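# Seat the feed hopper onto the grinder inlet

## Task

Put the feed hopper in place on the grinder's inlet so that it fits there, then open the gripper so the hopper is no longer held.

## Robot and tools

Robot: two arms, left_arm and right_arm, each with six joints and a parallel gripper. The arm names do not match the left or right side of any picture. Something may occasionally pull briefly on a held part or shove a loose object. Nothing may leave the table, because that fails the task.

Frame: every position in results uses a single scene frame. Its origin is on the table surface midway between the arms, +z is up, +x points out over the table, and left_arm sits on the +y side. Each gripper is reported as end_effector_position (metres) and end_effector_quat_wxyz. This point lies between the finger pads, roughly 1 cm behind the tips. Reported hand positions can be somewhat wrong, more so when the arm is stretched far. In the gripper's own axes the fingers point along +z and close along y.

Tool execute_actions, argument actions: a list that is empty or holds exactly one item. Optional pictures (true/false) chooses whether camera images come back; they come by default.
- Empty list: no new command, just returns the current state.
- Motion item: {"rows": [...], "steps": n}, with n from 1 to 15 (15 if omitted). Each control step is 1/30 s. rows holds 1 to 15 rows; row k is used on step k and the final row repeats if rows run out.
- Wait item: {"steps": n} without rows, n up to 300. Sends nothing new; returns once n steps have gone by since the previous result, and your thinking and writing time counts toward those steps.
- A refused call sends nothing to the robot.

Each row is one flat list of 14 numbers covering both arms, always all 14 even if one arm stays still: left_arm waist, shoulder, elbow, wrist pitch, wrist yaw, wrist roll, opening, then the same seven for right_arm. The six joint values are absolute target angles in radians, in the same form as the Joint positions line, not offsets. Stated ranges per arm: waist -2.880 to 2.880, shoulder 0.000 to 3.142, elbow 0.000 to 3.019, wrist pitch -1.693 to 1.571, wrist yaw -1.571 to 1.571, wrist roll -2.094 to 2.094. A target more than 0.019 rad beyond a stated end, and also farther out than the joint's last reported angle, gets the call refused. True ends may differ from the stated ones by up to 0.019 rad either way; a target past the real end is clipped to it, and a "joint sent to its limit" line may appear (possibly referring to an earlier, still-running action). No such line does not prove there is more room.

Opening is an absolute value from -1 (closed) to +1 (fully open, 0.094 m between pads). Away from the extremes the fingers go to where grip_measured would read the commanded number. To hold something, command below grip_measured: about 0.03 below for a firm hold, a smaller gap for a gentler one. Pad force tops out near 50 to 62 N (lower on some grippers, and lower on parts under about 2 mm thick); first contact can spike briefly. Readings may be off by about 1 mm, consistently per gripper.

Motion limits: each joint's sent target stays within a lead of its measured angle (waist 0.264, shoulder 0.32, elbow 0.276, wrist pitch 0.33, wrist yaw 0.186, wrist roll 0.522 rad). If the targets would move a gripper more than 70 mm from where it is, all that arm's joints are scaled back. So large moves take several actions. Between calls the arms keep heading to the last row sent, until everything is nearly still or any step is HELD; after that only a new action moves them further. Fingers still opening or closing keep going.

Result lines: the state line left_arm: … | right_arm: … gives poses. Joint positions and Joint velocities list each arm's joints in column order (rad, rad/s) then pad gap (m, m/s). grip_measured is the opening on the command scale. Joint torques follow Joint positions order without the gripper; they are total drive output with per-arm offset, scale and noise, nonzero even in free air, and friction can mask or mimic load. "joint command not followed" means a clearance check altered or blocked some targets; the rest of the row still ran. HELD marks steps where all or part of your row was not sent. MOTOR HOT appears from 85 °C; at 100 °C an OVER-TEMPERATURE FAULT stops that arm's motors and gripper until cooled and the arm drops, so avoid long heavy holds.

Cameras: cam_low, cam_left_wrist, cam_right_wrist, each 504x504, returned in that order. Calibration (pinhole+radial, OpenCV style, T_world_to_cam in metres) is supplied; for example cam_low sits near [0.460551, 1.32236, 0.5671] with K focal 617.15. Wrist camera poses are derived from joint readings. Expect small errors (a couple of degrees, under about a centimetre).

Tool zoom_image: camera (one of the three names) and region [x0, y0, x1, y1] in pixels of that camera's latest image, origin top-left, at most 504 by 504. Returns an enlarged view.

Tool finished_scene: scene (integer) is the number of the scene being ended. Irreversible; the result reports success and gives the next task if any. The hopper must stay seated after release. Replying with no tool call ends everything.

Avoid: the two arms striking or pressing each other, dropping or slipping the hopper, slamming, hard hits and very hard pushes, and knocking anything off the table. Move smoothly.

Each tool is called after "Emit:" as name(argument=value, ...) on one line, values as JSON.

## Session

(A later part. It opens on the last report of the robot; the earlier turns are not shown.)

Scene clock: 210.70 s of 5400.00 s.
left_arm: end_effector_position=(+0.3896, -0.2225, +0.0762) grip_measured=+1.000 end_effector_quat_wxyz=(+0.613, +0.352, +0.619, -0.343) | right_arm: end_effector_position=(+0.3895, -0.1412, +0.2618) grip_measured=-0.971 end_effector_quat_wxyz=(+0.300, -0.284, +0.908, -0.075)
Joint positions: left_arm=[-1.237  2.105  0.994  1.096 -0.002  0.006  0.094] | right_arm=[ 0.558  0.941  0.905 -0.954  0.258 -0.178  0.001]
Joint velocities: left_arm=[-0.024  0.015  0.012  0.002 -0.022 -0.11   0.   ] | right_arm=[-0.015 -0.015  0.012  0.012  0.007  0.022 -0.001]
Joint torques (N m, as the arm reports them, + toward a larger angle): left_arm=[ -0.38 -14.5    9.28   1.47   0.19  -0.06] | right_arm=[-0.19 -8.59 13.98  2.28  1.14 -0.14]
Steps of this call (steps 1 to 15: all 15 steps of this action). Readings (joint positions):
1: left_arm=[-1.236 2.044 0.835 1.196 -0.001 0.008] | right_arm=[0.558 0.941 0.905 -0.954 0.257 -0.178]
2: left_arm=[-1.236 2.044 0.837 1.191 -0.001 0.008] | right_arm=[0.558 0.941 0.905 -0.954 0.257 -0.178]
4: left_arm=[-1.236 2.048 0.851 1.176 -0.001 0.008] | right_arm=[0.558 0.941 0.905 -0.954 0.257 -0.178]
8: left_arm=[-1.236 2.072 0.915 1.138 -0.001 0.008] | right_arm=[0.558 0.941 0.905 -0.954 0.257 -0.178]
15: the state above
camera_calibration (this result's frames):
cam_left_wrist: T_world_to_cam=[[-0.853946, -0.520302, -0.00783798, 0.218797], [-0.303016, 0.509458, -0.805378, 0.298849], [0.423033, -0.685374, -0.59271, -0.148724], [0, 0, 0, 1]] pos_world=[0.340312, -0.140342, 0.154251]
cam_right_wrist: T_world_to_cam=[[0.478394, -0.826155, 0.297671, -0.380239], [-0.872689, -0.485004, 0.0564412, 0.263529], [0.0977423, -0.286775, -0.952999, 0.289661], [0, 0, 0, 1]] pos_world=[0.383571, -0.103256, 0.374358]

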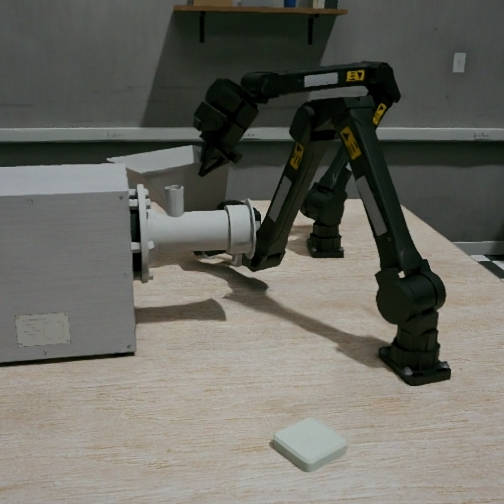

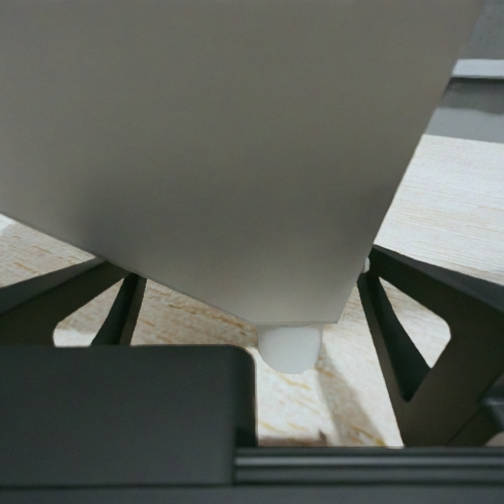

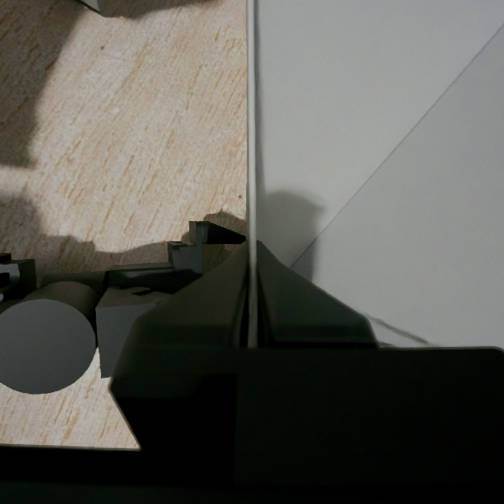

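Emit:
execute_actions(actions=[{"rows":[[-1.252,2.125,1.05,1.08,0,0,1,0.555,0.91,0.95,-0.94,0.28,-0.2,-1],[-1.252,2.129,1.06,1.074,0,0,1,0.555,0.91,0.95,-0.94,0.28,-0.2,-1],[-1.252,2.133,1.07,1.068,0,0,1,0.555,0.91,0.95,-0.94,0.28,-0.2,-1],[-1.252,2.137,1.08,1.062,0,0,1,0.555,0.91,0.95,-0.94,0.28,-0.2,-1],[-1.252,2.141,1.09,1.056,0,0,1,0.555,0.91,0.95,-0.94,0.28,-0.2,-1],[-1.252,2.145,1.10,1.05,0,0,1,0.555,0.91,0.95,-0.94,0.28,-0.2,-1]],"steps":15}])

Scene clock: 213.70 s of 5400.00 s.
left_arm: end_effector_position=(+0.3972, -0.2368, +0.0701) grip_measured=+1.000 end_effector_quat_wxyz=(+0.608, +0.354, +0.623, -0.341) | right_arm: end_effector_position=(+0.3895, -0.1412, +0.2618) grip_measured=-0.971 end_effector_quat_wxyz=(+0.300, -0.284, +0.908, -0.075)
Joint positions: left_arm=[-1.238  2.131  1.046  1.056 -0.002  0.005  0.094] | right_arm=[ 0.558  0.941  0.905 -0.954  0.258 -0.178  0.001]
Joint velocities: left_arm=[ 0.005 -0.005 -0.002 -0.027  0.037  0.037  0.   ] | right_arm=[-0.015 -0.005  0.012  0.012  0.022 -0.037  0.   ]
Joint torques (N m, as the arm reports them, + toward a larger angle): left_arm=[ -0.89 -15.37  10.34   1.46   0.17  -0.05] | right_arm=[-0.16 -8.19 13.93  2.29  1.13 -0.13]
Steps of this call (steps 1 to 15: the robot went on to your last target; steps 16 to 75: nothing new was sent; steps 76 to 90: all 15 steps of this action). Readings (joint positions):
76: left_arm=[-1.237 2.105 0.995 1.095 -0.002 0.006] | right_arm=[0.558 0.941 0.905 -0.954 0.258 -0.178]
77: left_arm=[-1.237 2.105 0.996 1.091 -0.002 0.006] | right_arm=[0.558 0.941 0.905 -0.954 0.258 -0.178]
79: left_arm=[-1.238 2.109 1.006 1.081 -0.002 0.006] | right_arm=[0.558 0.941 0.905 -0.954 0.258 -0.178]
83: left_arm=[-1.238 2.126 1.039 1.059 -0.002 0.005] | right_arm=[0.558 0.941 0.905 -0.954 0.258 -0.178]
90: the state above
camera_calibration (this result's frames):
cam_left_wrist: T_world_to_cam=[[-0.854786, -0.518941, -0.00639216, 0.218332], [-0.309432, 0.519498, -0.796476, 0.307837], [0.416645, -0.678838, -0.604637, -0.160427], [0, 0, 0, 1]] pos_world=[0.348723, -0.155523, 0.14958]
cam_right_wrist: T_world_to_cam=[[0.478394, -0.826155, 0.297671, -0.380239], [-0.872689, -0.485004, 0.0564412, 0.263529], [0.0977423, -0.286775, -0.952999, 0.289661], [0, 0, 0, 1]] pos_world=[0.383571, -0.103256, 0.374358]

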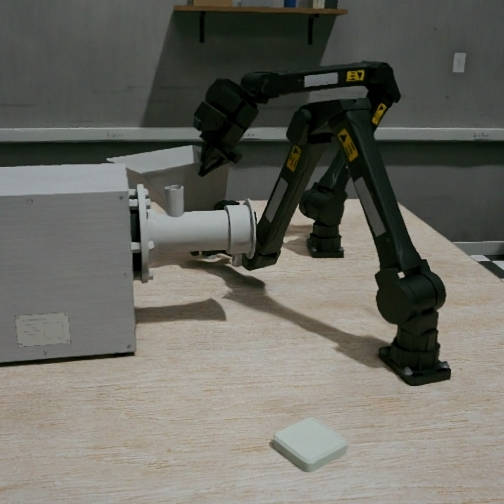

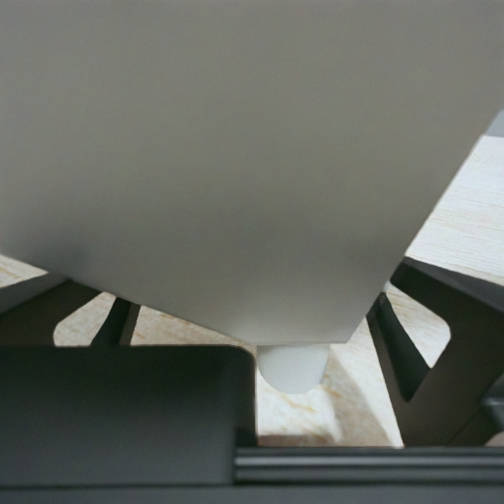

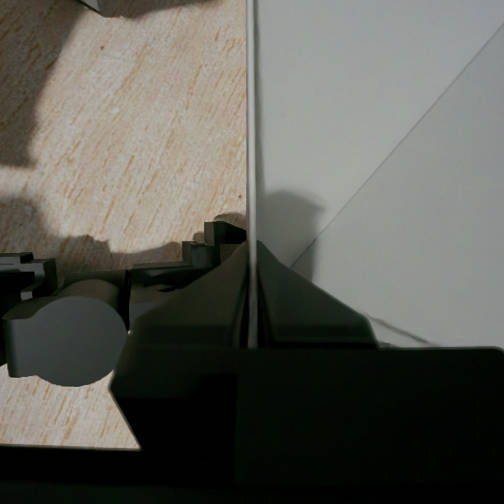

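Emit:
execute_actions(actions=[{"rows":[[-1.245,2.135,1.125,1.05,0,0,1,0.555,0.91,0.95,-0.94,0.28,-0.2,-1]],"steps":12}], pictures=false)

Emit:
execute_actions(actions=[{"rows":[[-1.24,2.135,1.125,1.05,0,0,0.9,0.555,0.91,0.95,-0.94,0.28,-0.2,-1],[-1.24,2.135,1.125,1.05,0,0,0.85,0.555,0.91,0.95,-0.94,0.28,-0.2,-1],[-1.24,2.135,1.125,1.05,0,0,0.8,0.555,0.91,0.95,-0.94,0.28,-0.2,-1],[-1.24,2.135,1.125,1.05,0,0,0.75,0.555,0.91,0.95,-0.94,0.28,-0.2,-1],[-1.24,2.135,1.125,1.05,0,0,0.7,0.555,0.91,0.95,-0.94,0.28,-0.2,-1],[-1.24,2.135,1.125,1.05,0,0,0.65,0.555,0.91,0.95,-0.94,0.28,-0.2,-1],[-1.24,2.135,1.125,1.05,0,0,0.6,0.555,0.91,0.95,-0.94,0.28,-0.2,-1]],"steps":15}])

Scene clock: 217.33 s of 5400.00 s.
left_arm: end_effector_position=(+0.3989, -0.2395, +0.0724) grip_measured=+1.000 end_effector_quat_wxyz=(+0.607, +0.352, +0.624, -0.344) | right_arm: end_effector_position=(+0.3898, -0.1420, +0.2619) grip_measured=-0.971 end_effector_quat_wxyz=(+0.300, -0.283, +0.908, -0.077)
Joint positions: left_arm=[-1.238  2.131  1.056  1.049 -0.003 -0.002  0.094] | right_arm=[ 0.558  0.941  0.905 -0.954  0.262 -0.178  0.001]
Joint velocities: left_arm=[ 0.005 -0.015 -0.017 -0.007  0.066  0.007  0.   ] | right_arm=[ 0.005  0.005  0.002  0.012  0.022 -0.022  0.   ]
Joint torques (N m, as the arm reports them, + toward a larger angle): left_arm=[ -0.15 -15.91  11.64   1.67   0.2    0.07] | right_arm=[-0.11 -8.32 14.01  2.31  0.97 -0.13]
Steps of this call (steps 1 to 15: the robot went on to your last target; steps 16 to 90: nothing new was sent; then 0.23 s passed at rest; steps 91 to 102: all 12 steps of this action). Readings (joint positions):
91: left_arm=[-1.238 2.131 1.048 1.056 -0.002 0.005] | right_arm=[0.558 0.941 0.905 -0.954 0.258 -0.178]
92: left_arm=[-1.238 2.131 1.050 1.055 -0.002 0.004] | right_arm=[0.558 0.941 0.905 -0.954 0.258 -0.178]
94: left_arm=[-1.238 2.131 1.054 1.051 -0.003 0.001] | right_arm=[0.558 0.941 0.905 -0.954 0.261 -0.178]
98: left_arm=[-1.238 2.131 1.056 1.049 -0.003 -0.002] | right_arm=[0.558 0.941 0.905 -0.954 0.262 -0.178]
102: the state above

Scene clock: 217.83 s of 5400.00 s.
left_arm: end_effector_position=(+0.3997, -0.2384, +0.0654) grip_measured=+0.613 end_effector_quat_wxyz=(+0.590, +0.328, +0.642, -0.363) | right_arm: end_effector_position=(+0.3896, -0.1435, +0.2626) grip_measured=-0.971 end_effector_quat_wxyz=(+0.301, -0.276, +0.909, -0.077)
Joint positions: left_arm=[-1.237  2.14   1.056  1.044 -0.005 -0.079  0.076] | right_arm=[ 0.556  0.939  0.905 -0.956  0.266 -0.165  0.001]
Joint velocities: left_arm=[-0.005  0.005 -0.012 -0.017 -0.037 -0.007  0.001] | right_arm=[-0.005  0.005 -0.017 -0.007  0.066 -0.037  0.   ]
Joint torques (N m, as the arm reports them, + toward a larger angle): left_arm=[  0.1  -16.97  11.57   1.89   0.3    0.97] | right_arm=[-0.05 -8.05 13.99  2.4   0.78 -0.22]
Steps of this call (steps 1 to 15: all 15 steps of this action). Readings (joint positions):
1: left_arm=[-1.238 2.131 1.056 1.049 -0.005 -0.003] | right_arm=[0.558 0.941 0.905 -0.955 0.262 -0.178]
2: left_arm=[-1.237 2.132 1.056 1.047 -0.003 -0.013] | right_arm=[0.558 0.941 0.905 -0.955 0.262 -0.178]
4: left_arm=[-1.237 2.135 1.056 1.047 -0.004 -0.034] | right_arm=[0.557 0.941 0.905 -0.956 0.262 -0.177]
8: left_arm=[-1.237 2.140 1.056 1.045 -0.005 -0.076] | right_arm=[0.556 0.940 0.905 -0.956 0.266 -0.169]
15: the state above
camera_calibration (this result's frames):
cam_left_wrist: T_world_to_cam=[[-0.848324, -0.523762, 0.0775838, 0.210399], [-0.374566, 0.490083, -0.787095, 0.324111], [0.374228, -0.696772, -0.611933, -0.152249], [0, 0, 0, 1]] pos_world=[0.356863, -0.154726, 0.145617]
cam_right_wrist: T_world_to_cam=[[0.464022, -0.83422, 0.297927, -0.378032], [-0.880589, -0.470919, 0.0529046, 0.268541], [0.0961657, -0.2869, -0.953121, 0.290429], [0, 0, 0, 1]] pos_world=[0.38396, -0.105576, 0.375234]

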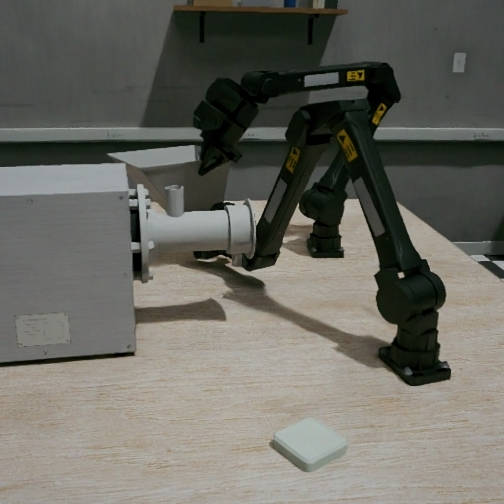

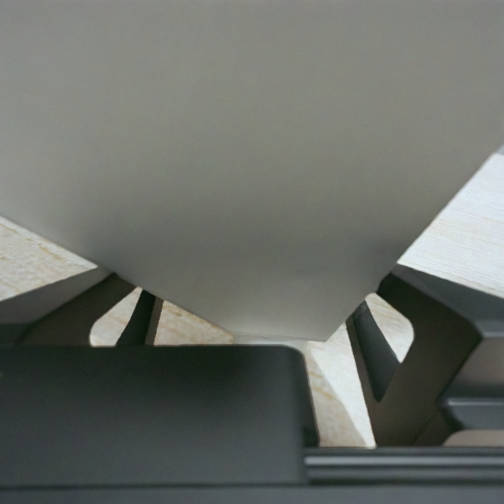

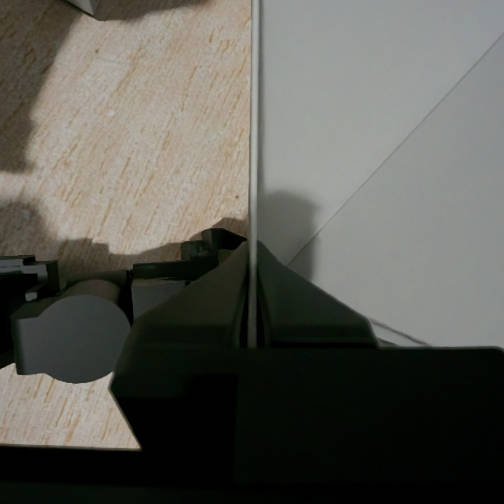

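Emit:
execute_actions(actions=[{"rows":[[-1.235,2.135,1.11,1.05,0,-0.1,1,0.555,0.91,0.95,-0.94,0.28,-0.2,-1],[-1.235,2.135,1.11,1.05,0,-0.1,1,0.555,0.91,0.95,-0.94,0.28,-0.2,-1],[-1.235,2.135,1.11,1.05,0,-0.15,1,0.555,0.91,0.95,-0.94,0.28,-0.2,-1],[-1.235,2.135,1.11,1.05,0,-0.2,1,0.555,0.91,0.95,-0.94,0.28,-0.2,-1],[-1.235,2.13,1.11,1.05,0,-0.25,1,0.555,0.91,0.95,-0.94,0.28,-0.2,-1],[-1.23,2.125,1.11,1.06,0,-0.3,1,0.555,0.91,0.95,-0.94,0.28,-0.2,-1],[-1.23,2.12,1.11,1.07,0,-0.31,1,0.555,0.91,0.95,-0.94,0.28,-0.2,-1],[-1.23,2.11,1.11,1.075,0,-0.31,1,0.555,0.91,0.95,-0.94,0.28,-0.2,-1]],"steps":15}])

Scene clock: 225.47 s of 5400.00 s.
left_arm: end_effector_position=(+0.4002, -0.2403, +0.0695) grip_measured=+1.000 end_effector_quat_wxyz=(+0.553, +0.261, +0.667, -0.425) | right_arm: end_effector_position=(+0.3893, -0.1427, +0.2624) grip_measured=-0.971 end_effector_quat_wxyz=(+0.301, -0.279, +0.909, -0.076)
Joint positions: left_arm=[-1.237  2.14   1.061  1.052 -0.002 -0.283  0.094] | right_arm=[ 0.556  0.939  0.905 -0.956  0.261 -0.17   0.001]
Joint velocities: left_arm=[-0.015 -0.005 -0.017 -0.012  0.007 -0.139  0.   ] | right_arm=[-0.005 -0.005  0.002  0.007  0.037 -0.022 -0.   ]
Joint torques (N m, as the arm reports them, + toward a larger angle): left_arm=[  1.1  -19.09  10.     2.45   0.17  -0.07] | right_arm=[-0.03 -7.96 13.92  2.42  0.99 -0.19]
Steps of this call (steps 1 to 15: the robot went on to your last target; steps 16 to 90: nothing new was sent; then 4.13 s passed at rest; steps 91 to 105: all 15 steps of this action). Readings (joint positions):
91: left_arm=[-1.237 2.140 1.056 1.044 -0.004 -0.083] | right_arm=[0.556 0.939 0.905 -0.956 0.266 -0.165]
92: left_arm=[-1.237 2.140 1.056 1.044 -0.003 -0.085] | right_arm=[0.556 0.939 0.905 -0.956 0.265 -0.165]
94: left_arm=[-1.237 2.140 1.061 1.044 -0.002 -0.110] | right_arm=[0.556 0.939 0.905 -0.956 0.261 -0.170]
98: left_arm=[-1.237 2.140 1.061 1.046 -0.002 -0.213] | right_arm=[0.556 0.939 0.905 -0.956 0.261 -0.170]
105: the state above
camera_calibration (this result's frames):
cam_left_wrist: T_world_to_cam=[[-0.816599, -0.506151, 0.277449, 0.187171], [-0.506482, 0.39779, -0.765009, 0.357586], [0.276843, -0.765229, -0.581191, -0.130858], [0, 0, 0, 1]] pos_world=[0.370182, -0.147644, 0.145572]
cam_right_wrist: T_world_to_cam=[[0.46967, -0.831712, 0.296085, -0.378549], [-0.877595, -0.476351, 0.0540141, 0.26643], [0.096116, -0.285211, -0.953633, 0.290899], [0, 0, 0, 1]] pos_world=[0.38365, -0.104962, 0.375102]

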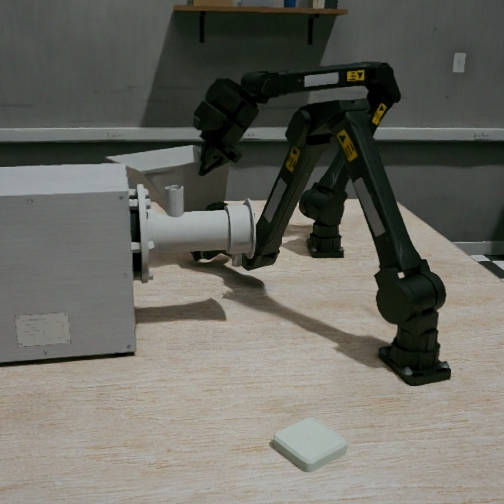

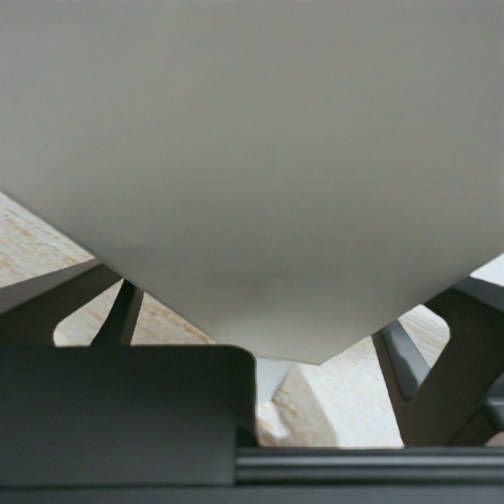

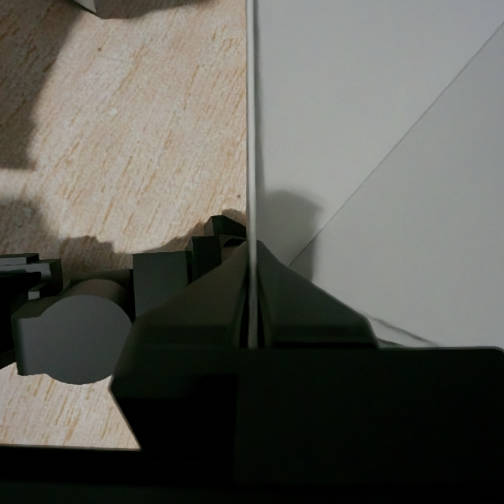

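Emit:
execute_actions(actions=[{"rows":[[-1.232,2.075,1.11,1.085,0,-0.32,1,0.555,0.91,0.95,-0.94,0.28,-0.2,-1]],"steps":15}], pictures=false)

Scene clock: 227.90 s of 5400.00 s.
left_arm: end_effector_position=(+0.4013, -0.2414, +0.0925) grip_measured=+1.000 end_effector_quat_wxyz=(+0.558, +0.245, +0.658, -0.442) | right_arm: end_effector_position=(+0.3893, -0.1427, +0.2624) grip_measured=-0.971 end_effector_quat_wxyz=(+0.301, -0.279, +0.909, -0.076)
Joint positions: left_arm=[-1.236  2.11   1.061  1.063 -0.002 -0.314  0.094] | right_arm=[ 0.556  0.939  0.905 -0.956  0.261 -0.17   0.001]
Joint velocities: left_arm=[-0.005 -0.005 -0.002 -0.007  0.037 -0.066  0.   ] | right_arm=[-0.015 -0.005 -0.012 -0.012 -0.037 -0.007  0.   ]
Joint torques (N m, as the arm reports them, + toward a larger angle): left_arm=[  1.29 -19.36  10.22   2.44   0.19  -0.03] | right_arm=[-0.14 -8.12 13.94  2.3   0.99 -0.22]
Steps of this call (steps 1 to 30: the robot went on to your last target; steps 31 to 58: nothing new was sent; steps 59 to 73: all 15 steps of this action). Readings (joint positions):
59: left_arm=[-1.237 2.138 1.061 1.053 -0.002 -0.303] | right_arm=[0.556 0.939 0.905 -0.956 0.261 -0.170]
60: left_arm=[-1.237 2.137 1.061 1.055 -0.002 -0.304] | right_arm=[0.556 0.939 0.905 -0.956 0.261 -0.170]
62: left_arm=[-1.237 2.129 1.061 1.058 -0.002 -0.307] | right_arm=[0.556 0.939 0.905 -0.956 0.261 -0.170]
66: left_arm=[-1.237 2.112 1.061 1.063 -0.002 -0.309] | right_arm=[0.556 0.939 0.905 -0.956 0.261 -0.170]
73: the state above

Emit:
execute_actions(actions=[{"rows":[[-1.236,2.08,1.11,1.08,0,-0.315,0.95,0.555,0.92,0.93,-0.95,0.27,-0.18,-1],[-1.236,2.08,1.11,1.08,0,-0.315,0.92,0.555,0.92,0.93,-0.95,0.27,-0.18,-1],[-1.236,2.08,1.11,1.08,0,-0.315,0.89,0.555,0.92,0.93,-0.95,0.27,-0.18,-1],[-1.236,2.08,1.11,1.08,0,-0.315,0.86,0.555,0.92,0.93,-0.95,0.27,-0.18,-1],[-1.236,2.08,1.11,1.08,0,-0.315,0.83,0.555,0.92,0.93,-0.95,0.27,-0.18,-1],[-1.236,2.08,1.11,1.08,0,-0.315,0.8,0.555,0.92,0.93,-0.95,0.27,-0.18,-1],[-1.236,2.08,1.11,1.08,0,-0.315,0.77,0.555,0.92,0.93,-0.95,0.27,-0.18,-1],[-1.236,2.08,1.11,1.08,0,-0.315,0.74,0.555,0.92,0.93,-0.95,0.27,-0.18,-1]],"steps":15}])

Scene clock: 231.67 s of 5400.00 s.
left_arm: end_effector_position=(+0.3998, -0.2422, +0.0887) grip_measured=+0.820 end_effector_quat_wxyz=(+0.552, +0.245, +0.663, -0.444) | right_arm: end_effector_position=(+0.3892, -0.1431, +0.2619) grip_measured=-0.972 end_effector_quat_wxyz=(+0.300, -0.278, +0.909, -0.076)
Joint positions: left_arm=[-1.238  2.113  1.061  1.054 -0.    -0.324  0.086] | right_arm=[ 0.556  0.939  0.903 -0.956  0.262 -0.167  0.001]
Joint velocities: left_arm=[ 0.005 -0.005 -0.002 -0.017 -0.022  0.007 -0.001] | right_arm=[ 0.015  0.005  0.002 -0.007  0.066 -0.037  0.   ]
Joint torques (N m, as the arm reports them, + toward a larger angle): left_arm=[  0.39 -19.24  10.19   2.58   0.1    0.16] | right_arm=[-0.12 -7.2  12.17  2.02  0.51 -0.05]
Steps of this call (steps 1 to 15: the robot went on to your last target; steps 16 to 90: nothing new was sent; then 0.27 s passed at rest; steps 91 to 105: all 15 steps of this action). Readings (joint positions):
91: left_arm=[-1.236 2.110 1.061 1.063 -0.002 -0.314] | right_arm=[0.556 0.939 0.903 -0.956 0.259 -0.170]
92: left_arm=[-1.236 2.110 1.061 1.063 -0.002 -0.315] | right_arm=[0.556 0.939 0.903 -0.956 0.259 -0.169]
94: left_arm=[-1.236 2.110 1.061 1.061 -0.001 -0.319] | right_arm=[0.556 0.939 0.903 -0.956 0.259 -0.168]
98: left_arm=[-1.237 2.112 1.061 1.054 -0.000 -0.322] | right_arm=[0.556 0.939 0.903 -0.956 0.261 -0.168]
105: the state above
camera_calibration (this result's frames):
cam_left_wrist: T_world_to_cam=[[-0.811963, -0.490333, 0.316684, 0.179027], [-0.520799, 0.363558, -0.772395, 0.370898], [0.263598, -0.792085, -0.550561, -0.124954], [0, 0, 0, 1]] pos_world=[0.371464, -0.146034, 0.16099]
cam_right_wrist: T_world_to_cam=[[0.46769, -0.833023, 0.295531, -0.377907], [-0.878812, -0.474037, 0.0545712, 0.26684], [0.0946339, -0.285239, -0.953773, 0.290882], [0, 0, 0, 1]] pos_world=[0.383719, -0.105342, 0.374557]

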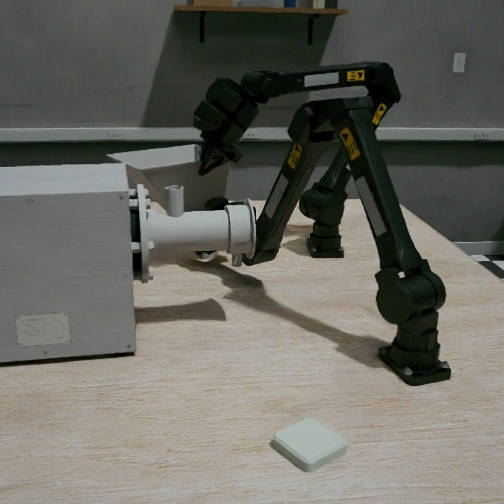

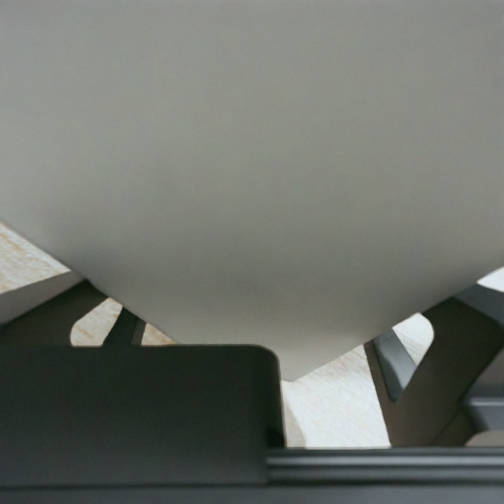

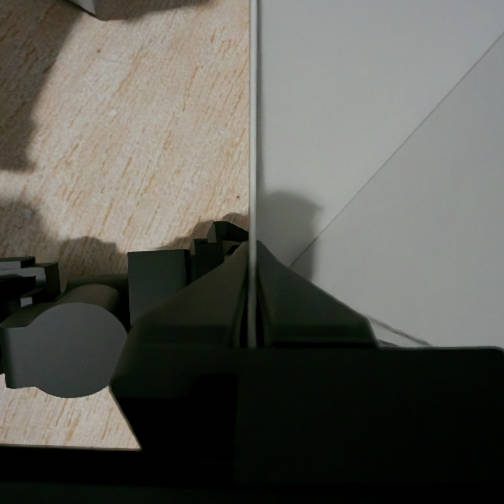

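Emit:
execute_actions(actions=[{"rows":[[-1.236,2.08,1.11,1.08,0,-0.315,0.74,0.555,0.93,0.92,-0.95,0.262,-0.17,-0.9],[-1.236,2.08,1.11,1.08,0,-0.315,0.74,0.555,0.93,0.92,-0.95,0.262,-0.17,-0.85],[-1.236,2.08,1.11,1.08,0,-0.315,0.74,0.555,0.93,0.92,-0.95,0.262,-0.17,-0.8],[-1.236,2.08,1.11,1.08,0,-0.315,0.74,0.555,0.93,0.92,-0.95,0.262,-0.17,-0.7],[-1.236,2.08,1.11,1.08,0,-0.315,0.74,0.555,0.93,0.92,-0.95,0.262,-0.17,-0.6],[-1.236,2.08,1.11,1.08,0,-0.315,0.74,0.555,0.93,0.92,-0.95,0.262,-0.17,-0.5],[-1.236,2.08,1.11,1.08,0,-0.315,0.74,0.555,0.93,0.92,-0.95,0.262,-0.17,-0.5],[-1.236,2.07,1.11,1.09,0,-0.315,0.74,0.555,0.93,0.92,-0.95,0.262,-0.17,-0.5],[-1.236,2.06,1.11,1.09,0,-0.315,0.74,0.555,0.93,0.92,-0.95,0.262,-0.17,-0.5],[-1.236,2.05,1.11,1.09,0,-0.315,0.74,0.555,0.93,0.92,-0.95,0.262,-0.17,-0.5],[-1.236,2.04,1.11,1.09,0,-0.315,0.74,0.555,0.93,0.92,-0.95,0.262,-0.17,-0.5]],"steps":15}], pictures=false)

Emit:
execute_actions(actions=[{"steps":20}])

Scene clock: 235.23 s of 5400.00 s.
left_arm: end_effector_position=(+0.3999, -0.2420, +0.0862) grip_measured=+0.782 end_effector_quat_wxyz=(+0.543, +0.233, +0.669, -0.452) | right_arm: end_effector_position=(+0.3895, -0.1441, +0.2625) grip_measured=-0.502 end_effector_quat_wxyz=(+0.301, -0.277, +0.909, -0.078)
Joint positions: left_arm=[-1.238  2.115  1.061  1.051 -0.001 -0.359  0.084] | right_arm=[ 0.555  0.938  0.903 -0.956  0.267 -0.167  0.023]
Joint velocities: left_arm=[-0.015  0.005  0.002 -0.007 -0.022  0.051 -0.001] | right_arm=[ 0.005 -0.015 -0.012 -0.012 -0.022 -0.051 -0.   ]
Joint torques (N m, as the arm reports them, + toward a larger angle): left_arm=[  0.56 -22.69   9.99   2.94   0.14   0.57] | right_arm=[ 0.06 -6.15 11.49  1.93 -0.09  0.04]
Steps of this call (steps 1 to 15: the robot went on to your last target; steps 16 to 90: nothing new was sent; then 0.07 s passed at rest; steps 91 to 105: all 15 steps of this action). Readings (joint positions):
91: left_arm=[-1.238 2.113 1.061 1.053 -0.000 -0.325] | right_arm=[0.556 0.939 0.903 -0.956 0.262 -0.167]
92: left_arm=[-1.238 2.113 1.061 1.052 0.000 -0.328] | right_arm=[0.556 0.938 0.903 -0.956 0.263 -0.167]
94: left_arm=[-1.238 2.114 1.061 1.052 -0.001 -0.336] | right_arm=[0.555 0.938 0.903 -0.956 0.265 -0.167]
98: left_arm=[-1.238 2.115 1.061 1.051 -0.001 -0.356] | right_arm=[0.555 0.938 0.903 -0.956 0.267 -0.167]
105: the state above

Scene clock: 235.90 s of 5400.00 s.
left_arm: end_effector_position=(+0.3999, -0.2420, +0.0862) grip_measured=+0.782 end_effector_quat_wxyz=(+0.542, +0.233, +0.669, -0.452) | right_arm: end_effector_position=(+0.3895, -0.1441, +0.2625) grip_measured=-0.502 end_effector_quat_wxyz=(+0.301, -0.277, +0.909, -0.078)
Joint positions: left_arm=[-1.238  2.115  1.061  1.051 -0.001 -0.36   0.084] | right_arm=[ 0.555  0.938  0.903 -0.956  0.267 -0.167  0.023]
Joint velocities: left_arm=[ 0.005 -0.015 -0.002  0.007 -0.007  0.007 -0.001] | right_arm=[-0.015 -0.015 -0.027 -0.007 -0.037 -0.007 -0.001]
Joint torques (N m, as the arm reports them, + toward a larger angle): left_arm=[  0.52 -22.73   9.96   2.95   0.14   0.57] | right_arm=[ 0.03 -6.24 11.49  1.93 -0.09  0.04]
Steps of this call (steps 1 to 15: the robot went on to your last target; steps 16 to 20: nothing new was sent). Readings (joint positions):
1: left_arm=[-1.238 2.115 1.061 1.051 -0.001 -0.359] | right_arm=[0.555 0.938 0.903 -0.956 0.267 -0.167]
2: left_arm=[-1.238 2.115 1.061 1.051 -0.001 -0.360] | right_arm=[0.555 0.938 0.903 -0.956 0.267 -0.167]
4: left_arm=[-1.238 2.115 1.061 1.051 -0.001 -0.360] | right_arm=[0.555 0.938 0.903 -0.956 0.267 -0.167]
8: left_arm=[-1.238 2.115 1.061 1.051 -0.001 -0.360] | right_arm=[0.555 0.938 0.903 -0.956 0.267 -0.167]
20: the state above
All arms were judged still, so your last target was given up. Only a new action makes them travel on or press farther. Fingers that are still opening or closing keep moving.
camera_calibration (this result's frames):
cam_left_wrist: T_world_to_cam=[[-0.800114, -0.486565, 0.350817, 0.173235], [-0.547114, 0.35217, -0.75937, 0.375597], [0.245936, -0.799519, -0.547982, -0.121157], [0, 0, 0, 1]] pos_world=[0.373899, -0.144851, 0.158052]
cam_right_wrist: T_world_to_cam=[[0.463992, -0.833565, 0.299802, -0.378819], [-0.880546, -0.470945, 0.0533811, 0.267952], [0.0966936, -0.288758, -0.952507, 0.289487], [0, 0, 0, 1]] pos_world=[0.383721, -0.105988, 0.375006]

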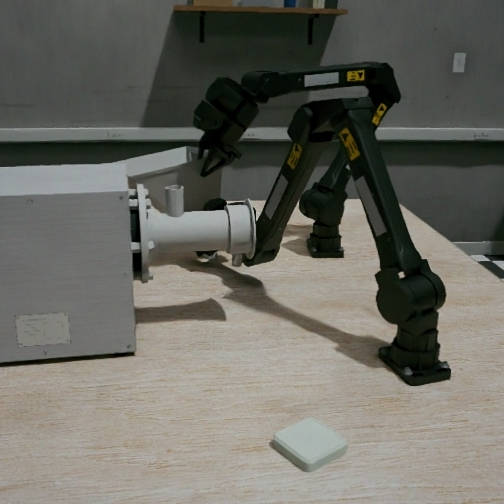

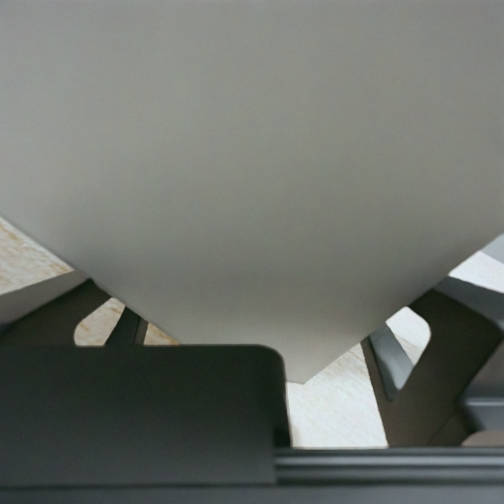

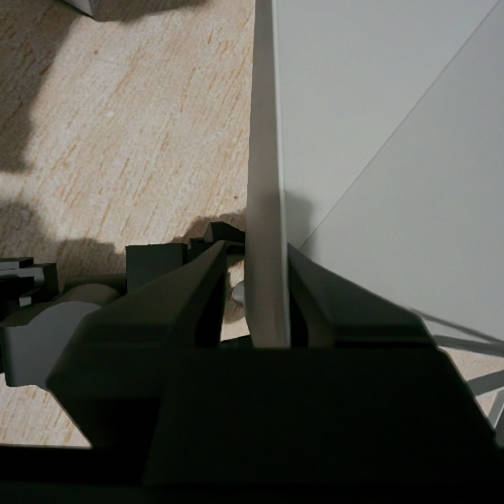

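Emit:
execute_actions(actions=[{"rows":[[-1.236,2.10,1.09,1.07,0,-0.34,0.76,0.555,0.93,0.92,-0.95,0.267,-0.17,-0.6],[-1.236,2.10,1.09,1.07,0,-0.34,0.76,0.555,0.93,0.92,-0.95,0.267,-0.17,-0.65],[-1.236,2.10,1.09,1.07,0,-0.34,0.76,0.555,0.93,0.92,-0.95,0.267,-0.17,-0.7],[-1.236,2.10,1.09,1.07,0,-0.34,0.76,0.555,0.93,0.92,-0.95,0.267,-0.17,-0.75],[-1.236,2.10,1.09,1.07,0,-0.34,0.76,0.555,0.93,0.92,-0.95,0.267,-0.17,-0.8],[-1.236,2.10,1.09,1.07,0,-0.34,0.76,0.555,0.93,0.92,-0.95,0.267,-0.17,-0.85],[-1.236,2.10,1.09,1.07,0,-0.34,0.76,0.555,0.93,0.92,-0.95,0.267,-0.17,-0.9],[-1.236,2.10,1.09,1.07,0,-0.34,0.76,0.555,0.93,0.92,-0.95,0.267,-0.17,-0.95],[-1.236,2.10,1.09,1.07,0,-0.34,0.76,0.555,0.93,0.92,-0.95,0.267,-0.17,-1]],"steps":15}])

Emit:
zoom_image(camera="cam_low", region=[90, 60, 300, 270])

Scene clock: 242.90 s of 5400.00 s.
left_arm: end_effector_position=(+0.3985, -0.2425, +0.0816) grip_measured=+0.768 end_effector_quat_wxyz=(+0.536, +0.233, +0.671, -0.456) | right_arm: end_effector_position=(+0.3893, -0.1436, +0.2623) grip_measured=-0.969 end_effector_quat_wxyz=(+0.301, -0.281, +0.908, -0.078)
Joint positions: left_arm=[-1.238  2.122  1.061  1.051  0.007 -0.37   0.083] | right_arm=[ 0.555  0.938  0.903 -0.956  0.263 -0.176  0.001]
Joint velocities: left_arm=[-0.005 -0.005 -0.017  0.012  0.066  0.066  0.   ] | right_arm=[-0.005 -0.015 -0.007 -0.002  0.095 -0.051  0.001]
Joint torques (N m, as the arm reports them, + toward a larger angle): left_arm=[  0.56 -18.23   8.6    2.38  -0.26   0.4 ] | right_arm=[-0.54 -6.49 11.47  1.85  0.32  0.11]
Steps of this call (steps 1 to 90: nothing new was sent; then 3.50 s passed at rest; steps 91 to 105: all 15 steps of this action). Readings (joint positions):
91: left_arm=[-1.238 2.116 1.061 1.051 -0.000 -0.362] | right_arm=[0.555 0.938 0.903 -0.956 0.268 -0.168]
92: left_arm=[-1.238 2.117 1.061 1.051 0.000 -0.366] | right_arm=[0.555 0.938 0.903 -0.956 0.269 -0.168]
94: left_arm=[-1.238 2.118 1.061 1.051 0.001 -0.369] | right_arm=[0.555 0.938 0.903 -0.956 0.270 -0.168]
98: left_arm=[-1.238 2.120 1.061 1.051 0.002 -0.370] | right_arm=[0.555 0.938 0.903 -0.956 0.269 -0.169]
105: the state above
camera_calibration (this result's frames):
cam_left_wrist: T_world_to_cam=[[-0.799529, -0.480167, 0.360822, 0.174021], [-0.553947, 0.357302, -0.751983, 0.374832], [0.232155, -0.801109, -0.55166, -0.118339], [0, 0, 0, 1]] pos_world=[0.374245, -0.145172, 0.153794]
cam_right_wrist: T_world_to_cam=[[0.471912, -0.828721, 0.300867, -0.380908], [-0.876193, -0.478736, 0.0556655, 0.264627], [0.0979046, -0.289887, -0.95204, 0.288752], [0, 0, 0, 1]] pos_world=[0.383349, -0.105275, 0.374776]

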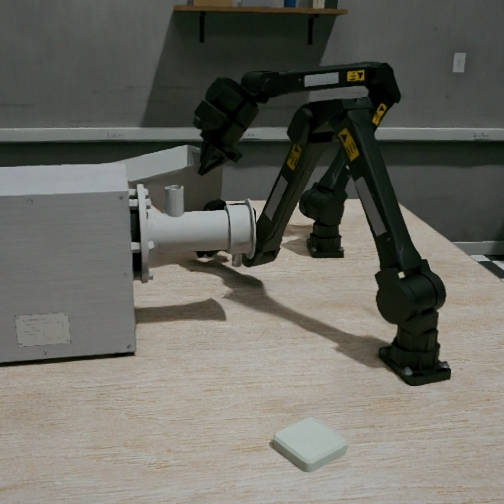

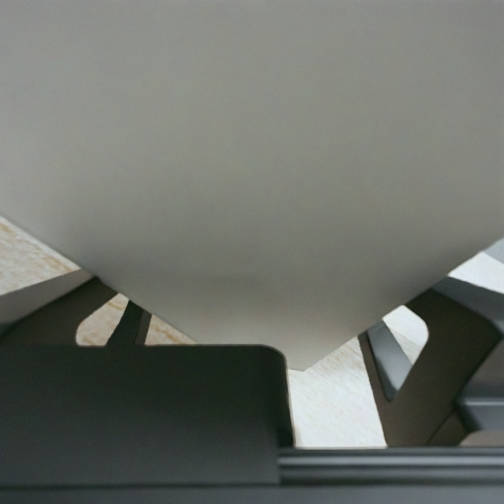

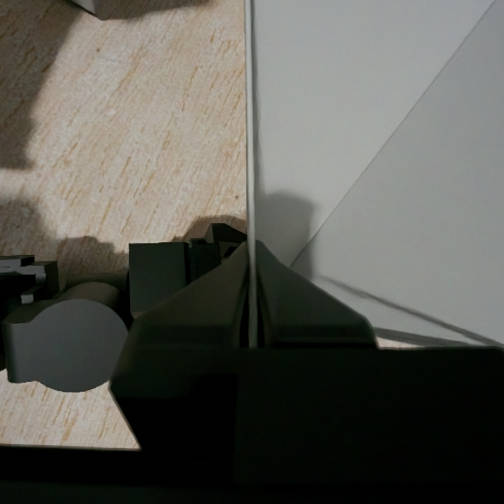

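Region (90, 60, 300, 270) of cam_low's 504x504 image, scaled by 2.400, with more detail than that image has.

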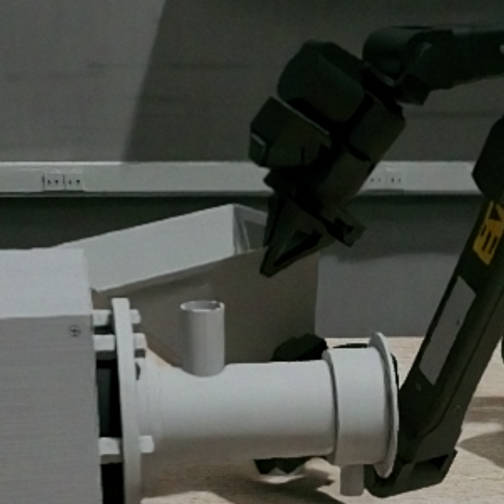

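Emit:
execute_actions(actions=[{"rows":[[-1.238,2.12,1.07,1.06,0,-0.34,1,0.555,0.92,0.94,-0.94,0.28,-0.19,-1],[-1.238,2.12,1.07,1.06,0,-0.34,1,0.555,0.92,0.94,-0.94,0.28,-0.19,-1],[-1.238,2.12,1.07,1.06,0,-0.34,1,0.555,0.92,0.94,-0.94,0.28,-0.19,-1],[-1.238,2.12,1.07,1.06,0,-0.34,1,0.555,0.92,0.94,-0.94,0.28,-0.19,-1],[-1.238,2.10,1.03,1.08,0,-0.34,1,0.555,0.92,0.94,-0.94,0.28,-0.19,-1],[-1.238,2.08,0.99,1.105,0,-0.34,1,0.555,0.92,0.94,-0.94,0.28,-0.19,-1],[-1.238,2.06,0.95,1.13,0,-0.34,1,0.555,0.92,0.94,-0.94,0.28,-0.19,-1],[-1.238,2.04,0.91,1.155,0,-0.34,1,0.555,0.92,0.94,-0.94,0.28,-0.19,-1],[-1.238,2.025,0.87,1.18,0,-0.34,1,0.555,0.92,0.94,-0.94,0.28,-0.19,-1],[-1.238,2.01,0.83,1.205,0,-0.34,1,0.555,0.92,0.94,-0.94,0.28,-0.19,-1],[-1.238,1.995,0.79,1.23,0,-0.34,1,0.555,0.92,0.94,-0.94,0.28,-0.19,-1],[-1.238,1.98,0.75,1.255,0,-0.34,1,0.555,0.92,0.94,-0.94,0.28,-0.19,-1],[-1.238,1.95,0.69,1.29,0,-0.34,1,0.555,0.92,0.94,-0.94,0.28,-0.19,-1],[-1.238,1.92,0.63,1.32,0,-0.34,1,0.555,0.92,0.94,-0.94,0.28,-0.19,-1],[-1.238,1.89,0.57,1.35,0,-0.34,1,0.555,0.92,0.94,-0.94,0.28,-0.19,-1]],"steps":15}], pictures=false)

Emit:
execute_actions(actions=[{"rows":[[-1.3,1.75,0.4,1.4,0,0,1,0.555,0.92,0.94,-0.94,0.28,-0.19,-1]],"steps":15}], pictures=false)

Emit:
execute_actions(actions=[{"rows":[[-1.3,1.0,0.3,0.8,0,0,1,0.555,0.92,0.94,-0.94,0.28,-0.19,-1]],"steps":15}], pictures=false)

Emit:
execute_actions(actions=[{"rows":[[-1.3,0.3,0.5,0.2,0,0,1,0.555,0.92,0.94,-0.94,0.28,-0.19,-1]],"steps":15}])

Scene clock: 249.17 s of 5400.00 s.
left_arm: end_effector_position=(+0.3328, -0.1312, +0.0674) grip_measured=+1.000 end_effector_quat_wxyz=(+0.531, +0.242, +0.682, -0.440) | right_arm: end_effector_position=(+0.3894, -0.1440, +0.2624) grip_measured=-0.969 end_effector_quat_wxyz=(+0.301, -0.281, +0.908, -0.079)
Joint positions: left_arm=[-1.238  1.99   0.677  1.264  0.002 -0.351  0.094] | right_arm=[ 0.555  0.938  0.903 -0.956  0.265 -0.177  0.001]
Joint velocities: left_arm=[-0.005 -0.767 -1.541  0.823 -0.095  0.007  0.   ] | right_arm=[-0.015 -0.024  0.002 -0.002 -0.007  0.051 -0.001]
Joint torques (N m, as the arm reports them, + toward a larger angle): left_arm=[  0.09 -16.84   3.08   2.42  -0.03   0.15] | right_arm=[ 0.06 -7.07 13.19  2.42  0.81 -0.05]
Steps of this call (steps 1 to 15: the robot went on to your last target; steps 16 to 90: nothing new was sent; then 2.77 s passed at rest; steps 91 to 105: all 15 steps of this action). Readings (joint positions):
91: left_arm=[-1.238 2.122 1.061 1.050 0.005 -0.368] | right_arm=[0.555 0.938 0.903 -0.956 0.264 -0.177]
92: left_arm=[-1.238 2.122 1.061 1.050 0.003 -0.364] | right_arm=[0.555 0.938 0.903 -0.956 0.264 -0.177]
94: left_arm=[-1.238 2.122 1.061 1.050 0.002 -0.359] | right_arm=[0.555 0.938 0.903 -0.956 0.265 -0.177]
98: left_arm=[-1.238 2.106 0.996 1.092 0.002 -0.353] | right_arm=[0.555 0.938 0.903 -0.956 0.265 -0.177]
105: the state above

Scene clock: 249.67 s of 5400.00 s.
left_arm: end_effector_position=(+0.2569, -0.0596, +0.1256) grip_measured=+1.000 end_effector_quat_wxyz=(+0.609, +0.354, +0.600, -0.380) | right_arm: end_effector_position=(+0.3894, -0.1440, +0.2624) grip_measured=-0.969 end_effector_quat_wxyz=(+0.301, -0.281, +0.908, -0.079)
Joint positions: left_arm=[-1.298  1.745  0.389  1.386  0.    -0.024  0.094] | right_arm=[ 0.555  0.938  0.903 -0.956  0.265 -0.177  0.001]
Joint velocities: left_arm=[0.005 0.005 0.012 0.012 0.051 0.022 0.   ] | right_arm=[-0.005 -0.015 -0.007 -0.007 -0.037  0.051 -0.001]
Joint torques (N m, as the arm reports them, + toward a larger angle): left_arm=[ 0.52 -7.96  4.77  2.    0.04  0.12] | right_arm=[ 0.07 -7.06 13.19  2.42  0.8  -0.05]
Steps of this call (steps 1 to 15: all 15 steps of this action). Readings (joint positions):
1: left_arm=[-1.239 1.960 0.619 1.287 0.001 -0.320] | right_arm=[0.555 0.938 0.903 -0.956 0.265 -0.177]
2: left_arm=[-1.243 1.925 0.559 1.304 0.001 -0.277] | right_arm=[0.555 0.938 0.903 -0.956 0.265 -0.177]
4: left_arm=[-1.261 1.846 0.450 1.340 0.000 -0.189] | right_arm=[0.555 0.938 0.903 -0.956 0.265 -0.177]
8: left_arm=[-1.297 1.749 0.387 1.380 0.000 -0.082] | right_arm=[0.555 0.938 0.903 -0.956 0.265 -0.177]
15: the state above

Scene clock: 250.17 s of 5400.00 s.
left_arm: end_effector_position=(+0.2213, +0.0086, +0.2787) grip_measured=+1.000 end_effector_quat_wxyz=(+0.645, +0.336, +0.560, -0.396) | right_arm: end_effector_position=(+0.3894, -0.1440, +0.2624) grip_measured=-0.969 end_effector_quat_wxyz=(+0.301, -0.281, +0.908, -0.079)
Joint positions: left_arm=[-1.298  0.965  0.294  0.818  0.    -0.01   0.094] | right_arm=[ 0.555  0.938  0.903 -0.956  0.265 -0.177  0.001]
Joint velocities: left_arm=[-0.015  0.317  0.002 -0.125 -0.037 -0.095  0.   ] | right_arm=[-0.015 -0.015  0.007 -0.007  0.022 -0.066  0.   ]
Joint torques (N m, as the arm reports them, + toward a larger angle): left_arm=[ 0.09 -0.66  9.28  1.34  0.05  0.14] | right_arm=[ 0.07 -7.07 13.18  2.43  0.8  -0.05]
Steps of this call (steps 1 to 15: all 15 steps of this action). Readings (joint positions):
1: left_arm=[-1.298 1.719 0.382 1.326 0.000 -0.021] | right_arm=[0.555 0.938 0.903 -0.956 0.265 -0.177]
2: left_arm=[-1.298 1.658 0.363 1.203 0.000 -0.019] | right_arm=[0.555 0.938 0.903 -0.956 0.265 -0.177]
4: left_arm=[-1.298 1.479 0.318 0.983 0.000 -0.015] | right_arm=[0.555 0.938 0.903 -0.956 0.265 -0.177]
8: left_arm=[-1.298 1.119 0.294 0.836 0.000 -0.013] | right_arm=[0.555 0.938 0.903 -0.956 0.265 -0.177]
15: the state above

Scene clock: 250.67 s of 5400.00 s.
left_arm: end_effector_position=(+0.1778, +0.0922, +0.3891) grip_measured=+1.000 end_effector_quat_wxyz=(+0.675, +0.314, +0.523, -0.414) | right_arm: end_effector_position=(+0.3894, -0.1440, +0.2624) grip_measured=-0.969 end_effector_quat_wxyz=(+0.301, -0.281, +0.908, -0.079)
Joint positions: left_arm=[-1.298  0.356  0.357  0.256  0.    -0.01   0.094] | right_arm=[ 0.555  0.938  0.903 -0.956  0.265 -0.177  0.001]
Joint velocities: left_arm=[-0.015 -0.786  0.271 -0.447  0.037  0.007  0.   ] | right_arm=[-0.005 -0.015 -0.017  0.002  0.037  0.007  0.001]
Joint torques (N m, as the arm reports them, + toward a larger angle): left_arm=[ 0.22  3.92 17.45  1.16  0.05  0.11] | right_arm=[ 0.05 -7.1  13.18  2.41  0.8  -0.05]
Steps of this call (steps 1 to 15: all 15 steps of this action). Readings (joint positions):
1: left_arm=[-1.298 0.962 0.297 0.784 0.000 -0.010] | right_arm=[0.555 0.938 0.903 -0.956 0.265 -0.177]
2: left_arm=[-1.298 0.940 0.300 0.725 0.000 -0.010] | right_arm=[0.555 0.938 0.903 -0.956 0.265 -0.177]
4: left_arm=[-1.298 0.863 0.306 0.616 0.000 -0.010] | right_arm=[0.555 0.938 0.903 -0.956 0.265 -0.177]
8: left_arm=[-1.298 0.662 0.326 0.414 0.000 -0.010] | right_arm=[0.555 0.938 0.903 -0.956 0.265 -0.177]
15: the state above
camera_calibration (this result's frames):
cam_left_wrist: T_world_to_cam=[[-0.886353, -0.462917, 0.00927502, 0.19799], [-0.172181, 0.310949, -0.9347, 0.371728], [0.429805, -0.830071, -0.355316, 0.261758], [0, 0, 0, 1]] pos_world=[0.126989, 0.193342, 0.438625]
cam_right_wrist: T_world_to_cam=[[0.471097, -0.82838, 0.303074, -0.381508], [-0.876551, -0.478056, 0.0558566, 0.264754], [0.0986156, -0.291973, -0.951329, 0.287953], [0, 0, 0, 1]] pos_world=[0.383401, -0.105392, 0.374774]

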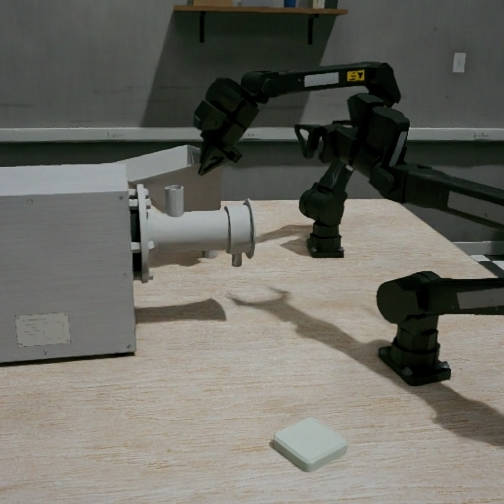

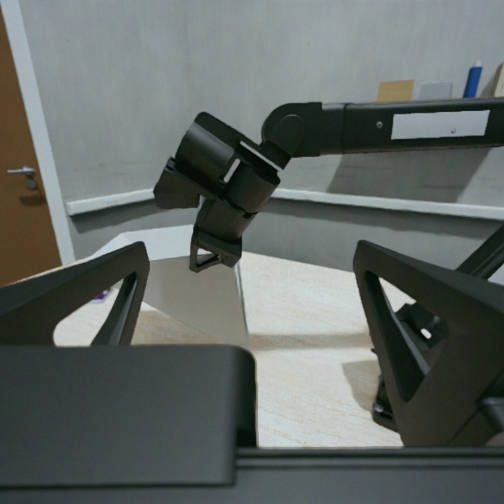

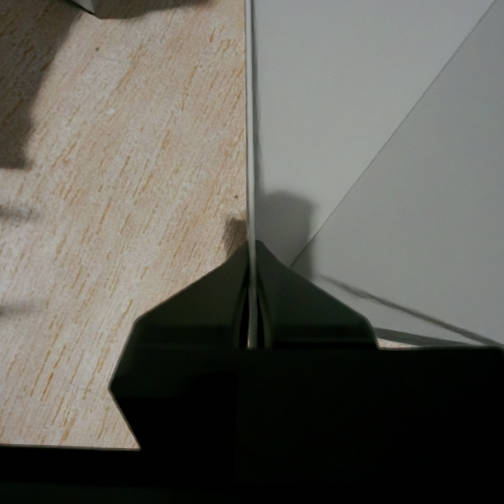

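Emit:
execute_actions(actions=[{"rows":[[-0.63,0.02,0.12,0.45,0,0,1,0.555,0.91,0.965,-0.94,0.285,-0.2,-1],[-0.63,0.02,0.12,0.45,0,0,1,0.555,0.91,0.985,-0.945,0.285,-0.2,-1],[-0.63,0.02,0.12,0.45,0,0,1,0.555,0.91,1.005,-0.95,0.285,-0.2,-1],[-0.63,0.02,0.12,0.45,0,0,1,0.555,0.91,1.025,-0.955,0.285,-0.2,-1],[-0.63,0.02,0.12,0.45,0,0,1,0.555,0.91,1.045,-0.96,0.285,-0.2,-1],[-0.63,0.02,0.12,0.45,0,0,1,0.555,0.91,1.065,-0.965,0.285,-0.2,-1],[-0.63,0.02,0.12,0.45,0,0,1,0.555,0.91,1.085,-0.97,0.285,-0.2,-1],[-0.63,0.02,0.12,0.45,0,0,1,0.555,0.91,1.105,-0.98,0.285,-0.2,-1],[-0.63,0.02,0.12,0.45,0,0,1,0.555,0.91,1.125,-0.99,0.285,-0.2,-1],[-0.63,0.02,0.12,0.45,0,0,1,0.555,0.91,1.145,-1.0,0.285,-0.2,-1],[-0.63,0.02,0.12,0.45,0,0,1,0.555,0.91,1.17,-1.015,0.285,-0.2,-1],[-0.63,0.02,0.12,0.45,0,0,1,0.555,0.91,1.195,-1.03,0.285,-0.2,-1],[-0.63,0.02,0.12,0.45,0,0,1,0.555,0.91,1.22,-1.045,0.285,-0.2,-1],[-0.63,0.02,0.12,0.45,0,0,1,0.555,0.91,1.245,-1.06,0.285,-0.2,-1],[-0.63,0.02,0.12,0.45,0,0,1,0.555,0.91,1.27,-1.07,0.285,-0.2,-1]],"steps":15}], pictures=false)

Emit:
execute_actions(actions=[{"steps":30}])

Scene clock: 257.70 s of 5400.00 s.
left_arm: end_effector_position=(+0.2529, +0.2739, +0.3591) grip_measured=+1.000 end_effector_quat_wxyz=(+0.847, +0.098, +0.491, -0.178) | right_arm: end_effector_position=(+0.3818, -0.1426, +0.2657) grip_measured=-0.969 end_effector_quat_wxyz=(+0.271, -0.285, +0.917, -0.069)
Joint positions: left_arm=[-0.614  0.008  0.1    0.43  -0.002 -0.009  0.094] | right_arm=[ 0.555  0.953  0.944 -1.04   0.236 -0.162  0.001]
Joint velocities: left_arm=[-0.122  0.005  0.007  0.022 -0.037 -0.081  0.   ] | right_arm=[-0.005  0.063  0.134 -0.32   0.022 -0.037 -0.   ]
Joint torques (N m, as the arm reports them, + toward a larger angle): left_arm=[-0.72  6.44 11.73  1.85  0.18  0.12] | right_arm=[ 0.16 -7.5  20.64  2.19  1.33 -0.15]
Steps of this call (steps 1 to 30: the robot went on to your last target; steps 31 to 90: nothing new was sent; then 3.53 s passed at rest; steps 91 to 105: all 15 steps of this action). Readings (joint positions):
91: left_arm=[-1.282 0.286 0.421 0.241 0.006 -0.009] | right_arm=[0.555 0.938 0.903 -0.956 0.266 -0.178]
92: left_arm=[-1.239 0.249 0.375 0.298 0.006 -0.009] | right_arm=[0.555 0.938 0.904 -0.956 0.266 -0.178]
94: left_arm=[-1.112 0.136 0.256 0.367 0.004 -0.009] | right_arm=[0.555 0.938 0.907 -0.957 0.266 -0.178]
98: left_arm=[-0.756 0.006 0.106 0.413 0.001 -0.009] | right_arm=[0.555 0.938 0.917 -0.978 0.254 -0.174]
105: the state above

Scene clock: 258.70 s of 5400.00 s.
left_arm: end_effector_position=(+0.2523, +0.2726, +0.3591) grip_measured=+1.000 end_effector_quat_wxyz=(+0.847, +0.099, +0.491, -0.181) | right_arm: end_effector_position=(+0.3833, -0.1408, +0.2876) grip_measured=-0.969 end_effector_quat_wxyz=(+0.272, -0.280, +0.918, -0.065)
Joint positions: left_arm=[-0.619  0.008  0.1    0.43  -0.002 -0.009  0.094] | right_arm=[ 0.555  0.959  1.004 -1.093  0.231 -0.151  0.001]
Joint velocities: left_arm=[-0.015 -0.024  0.017  0.007 -0.007 -0.007  0.   ] | right_arm=[-0.005 -0.015  0.027 -0.017  0.007 -0.007  0.001]
Joint torques (N m, as the arm reports them, + toward a larger angle): left_arm=[-0.6   6.05 11.83  1.98  0.17  0.12] | right_arm=[ 0.05 -7.86 20.63  2.06  1.29 -0.13]
Steps of this call (steps 1 to 30: the robot went on to your last target). Readings (joint positions):
1: left_arm=[-0.617 0.008 0.100 0.430 -0.002 -0.009] | right_arm=[0.555 0.955 0.947 -1.050 0.234 -0.161]
2: left_arm=[-0.618 0.008 0.100 0.430 -0.002 -0.009] | right_arm=[0.555 0.956 0.950 -1.058 0.234 -0.160]
4: left_arm=[-0.619 0.008 0.100 0.430 -0.002 -0.009] | right_arm=[0.555 0.958 0.955 -1.070 0.233 -0.158]
8: left_arm=[-0.619 0.008 0.100 0.430 -0.002 -0.009] | right_arm=[0.555 0.959 0.963 -1.083 0.232 -0.156]
30: the state above
camera_calibration (this result's frames):
cam_left_wrist: T_world_to_cam=[[-0.399463, -0.916697, 0.00975948, 0.348533], [-0.094045, 0.0303871, -0.995104, 0.378906], [0.911913, -0.398425, -0.0983493, 0.0372875], [0, 0, 0, 1]] pos_world=[0.140857, 0.322842, 0.377316]
cam_right_wrist: T_world_to_cam=[[0.486684, -0.833457, 0.261701, -0.378491], [-0.87289, -0.475853, 0.107829, 0.243472], [0.03466, -0.280915, -0.959107, 0.34173], [0, 0, 0, 1]] pos_world=[0.384885, -0.103603, 0.400554]

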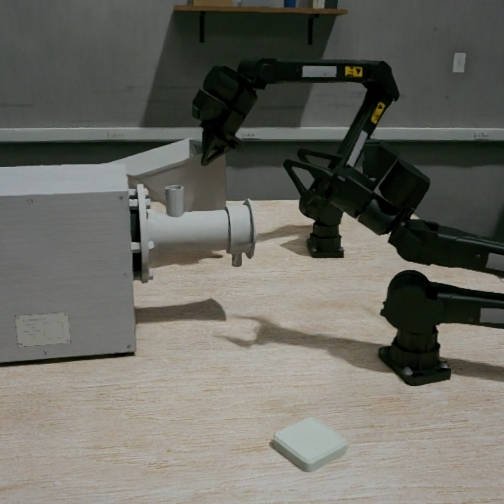

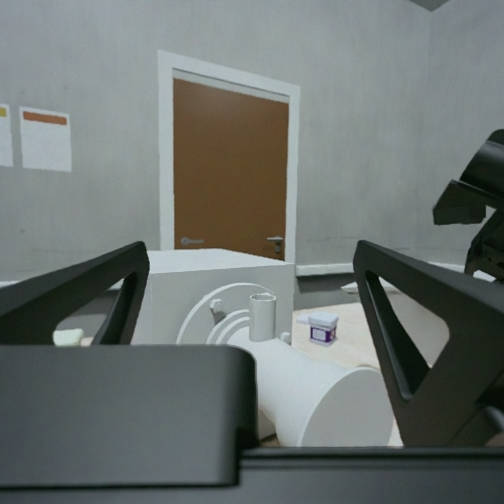

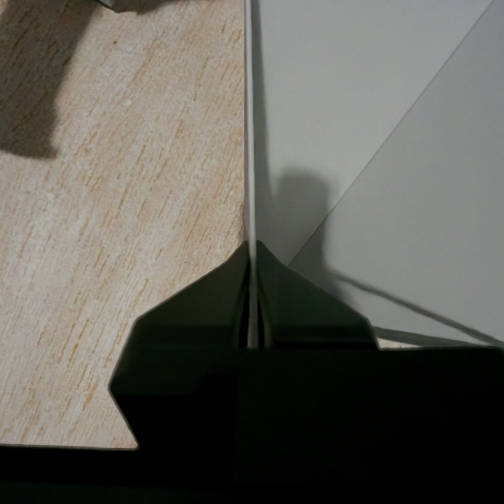

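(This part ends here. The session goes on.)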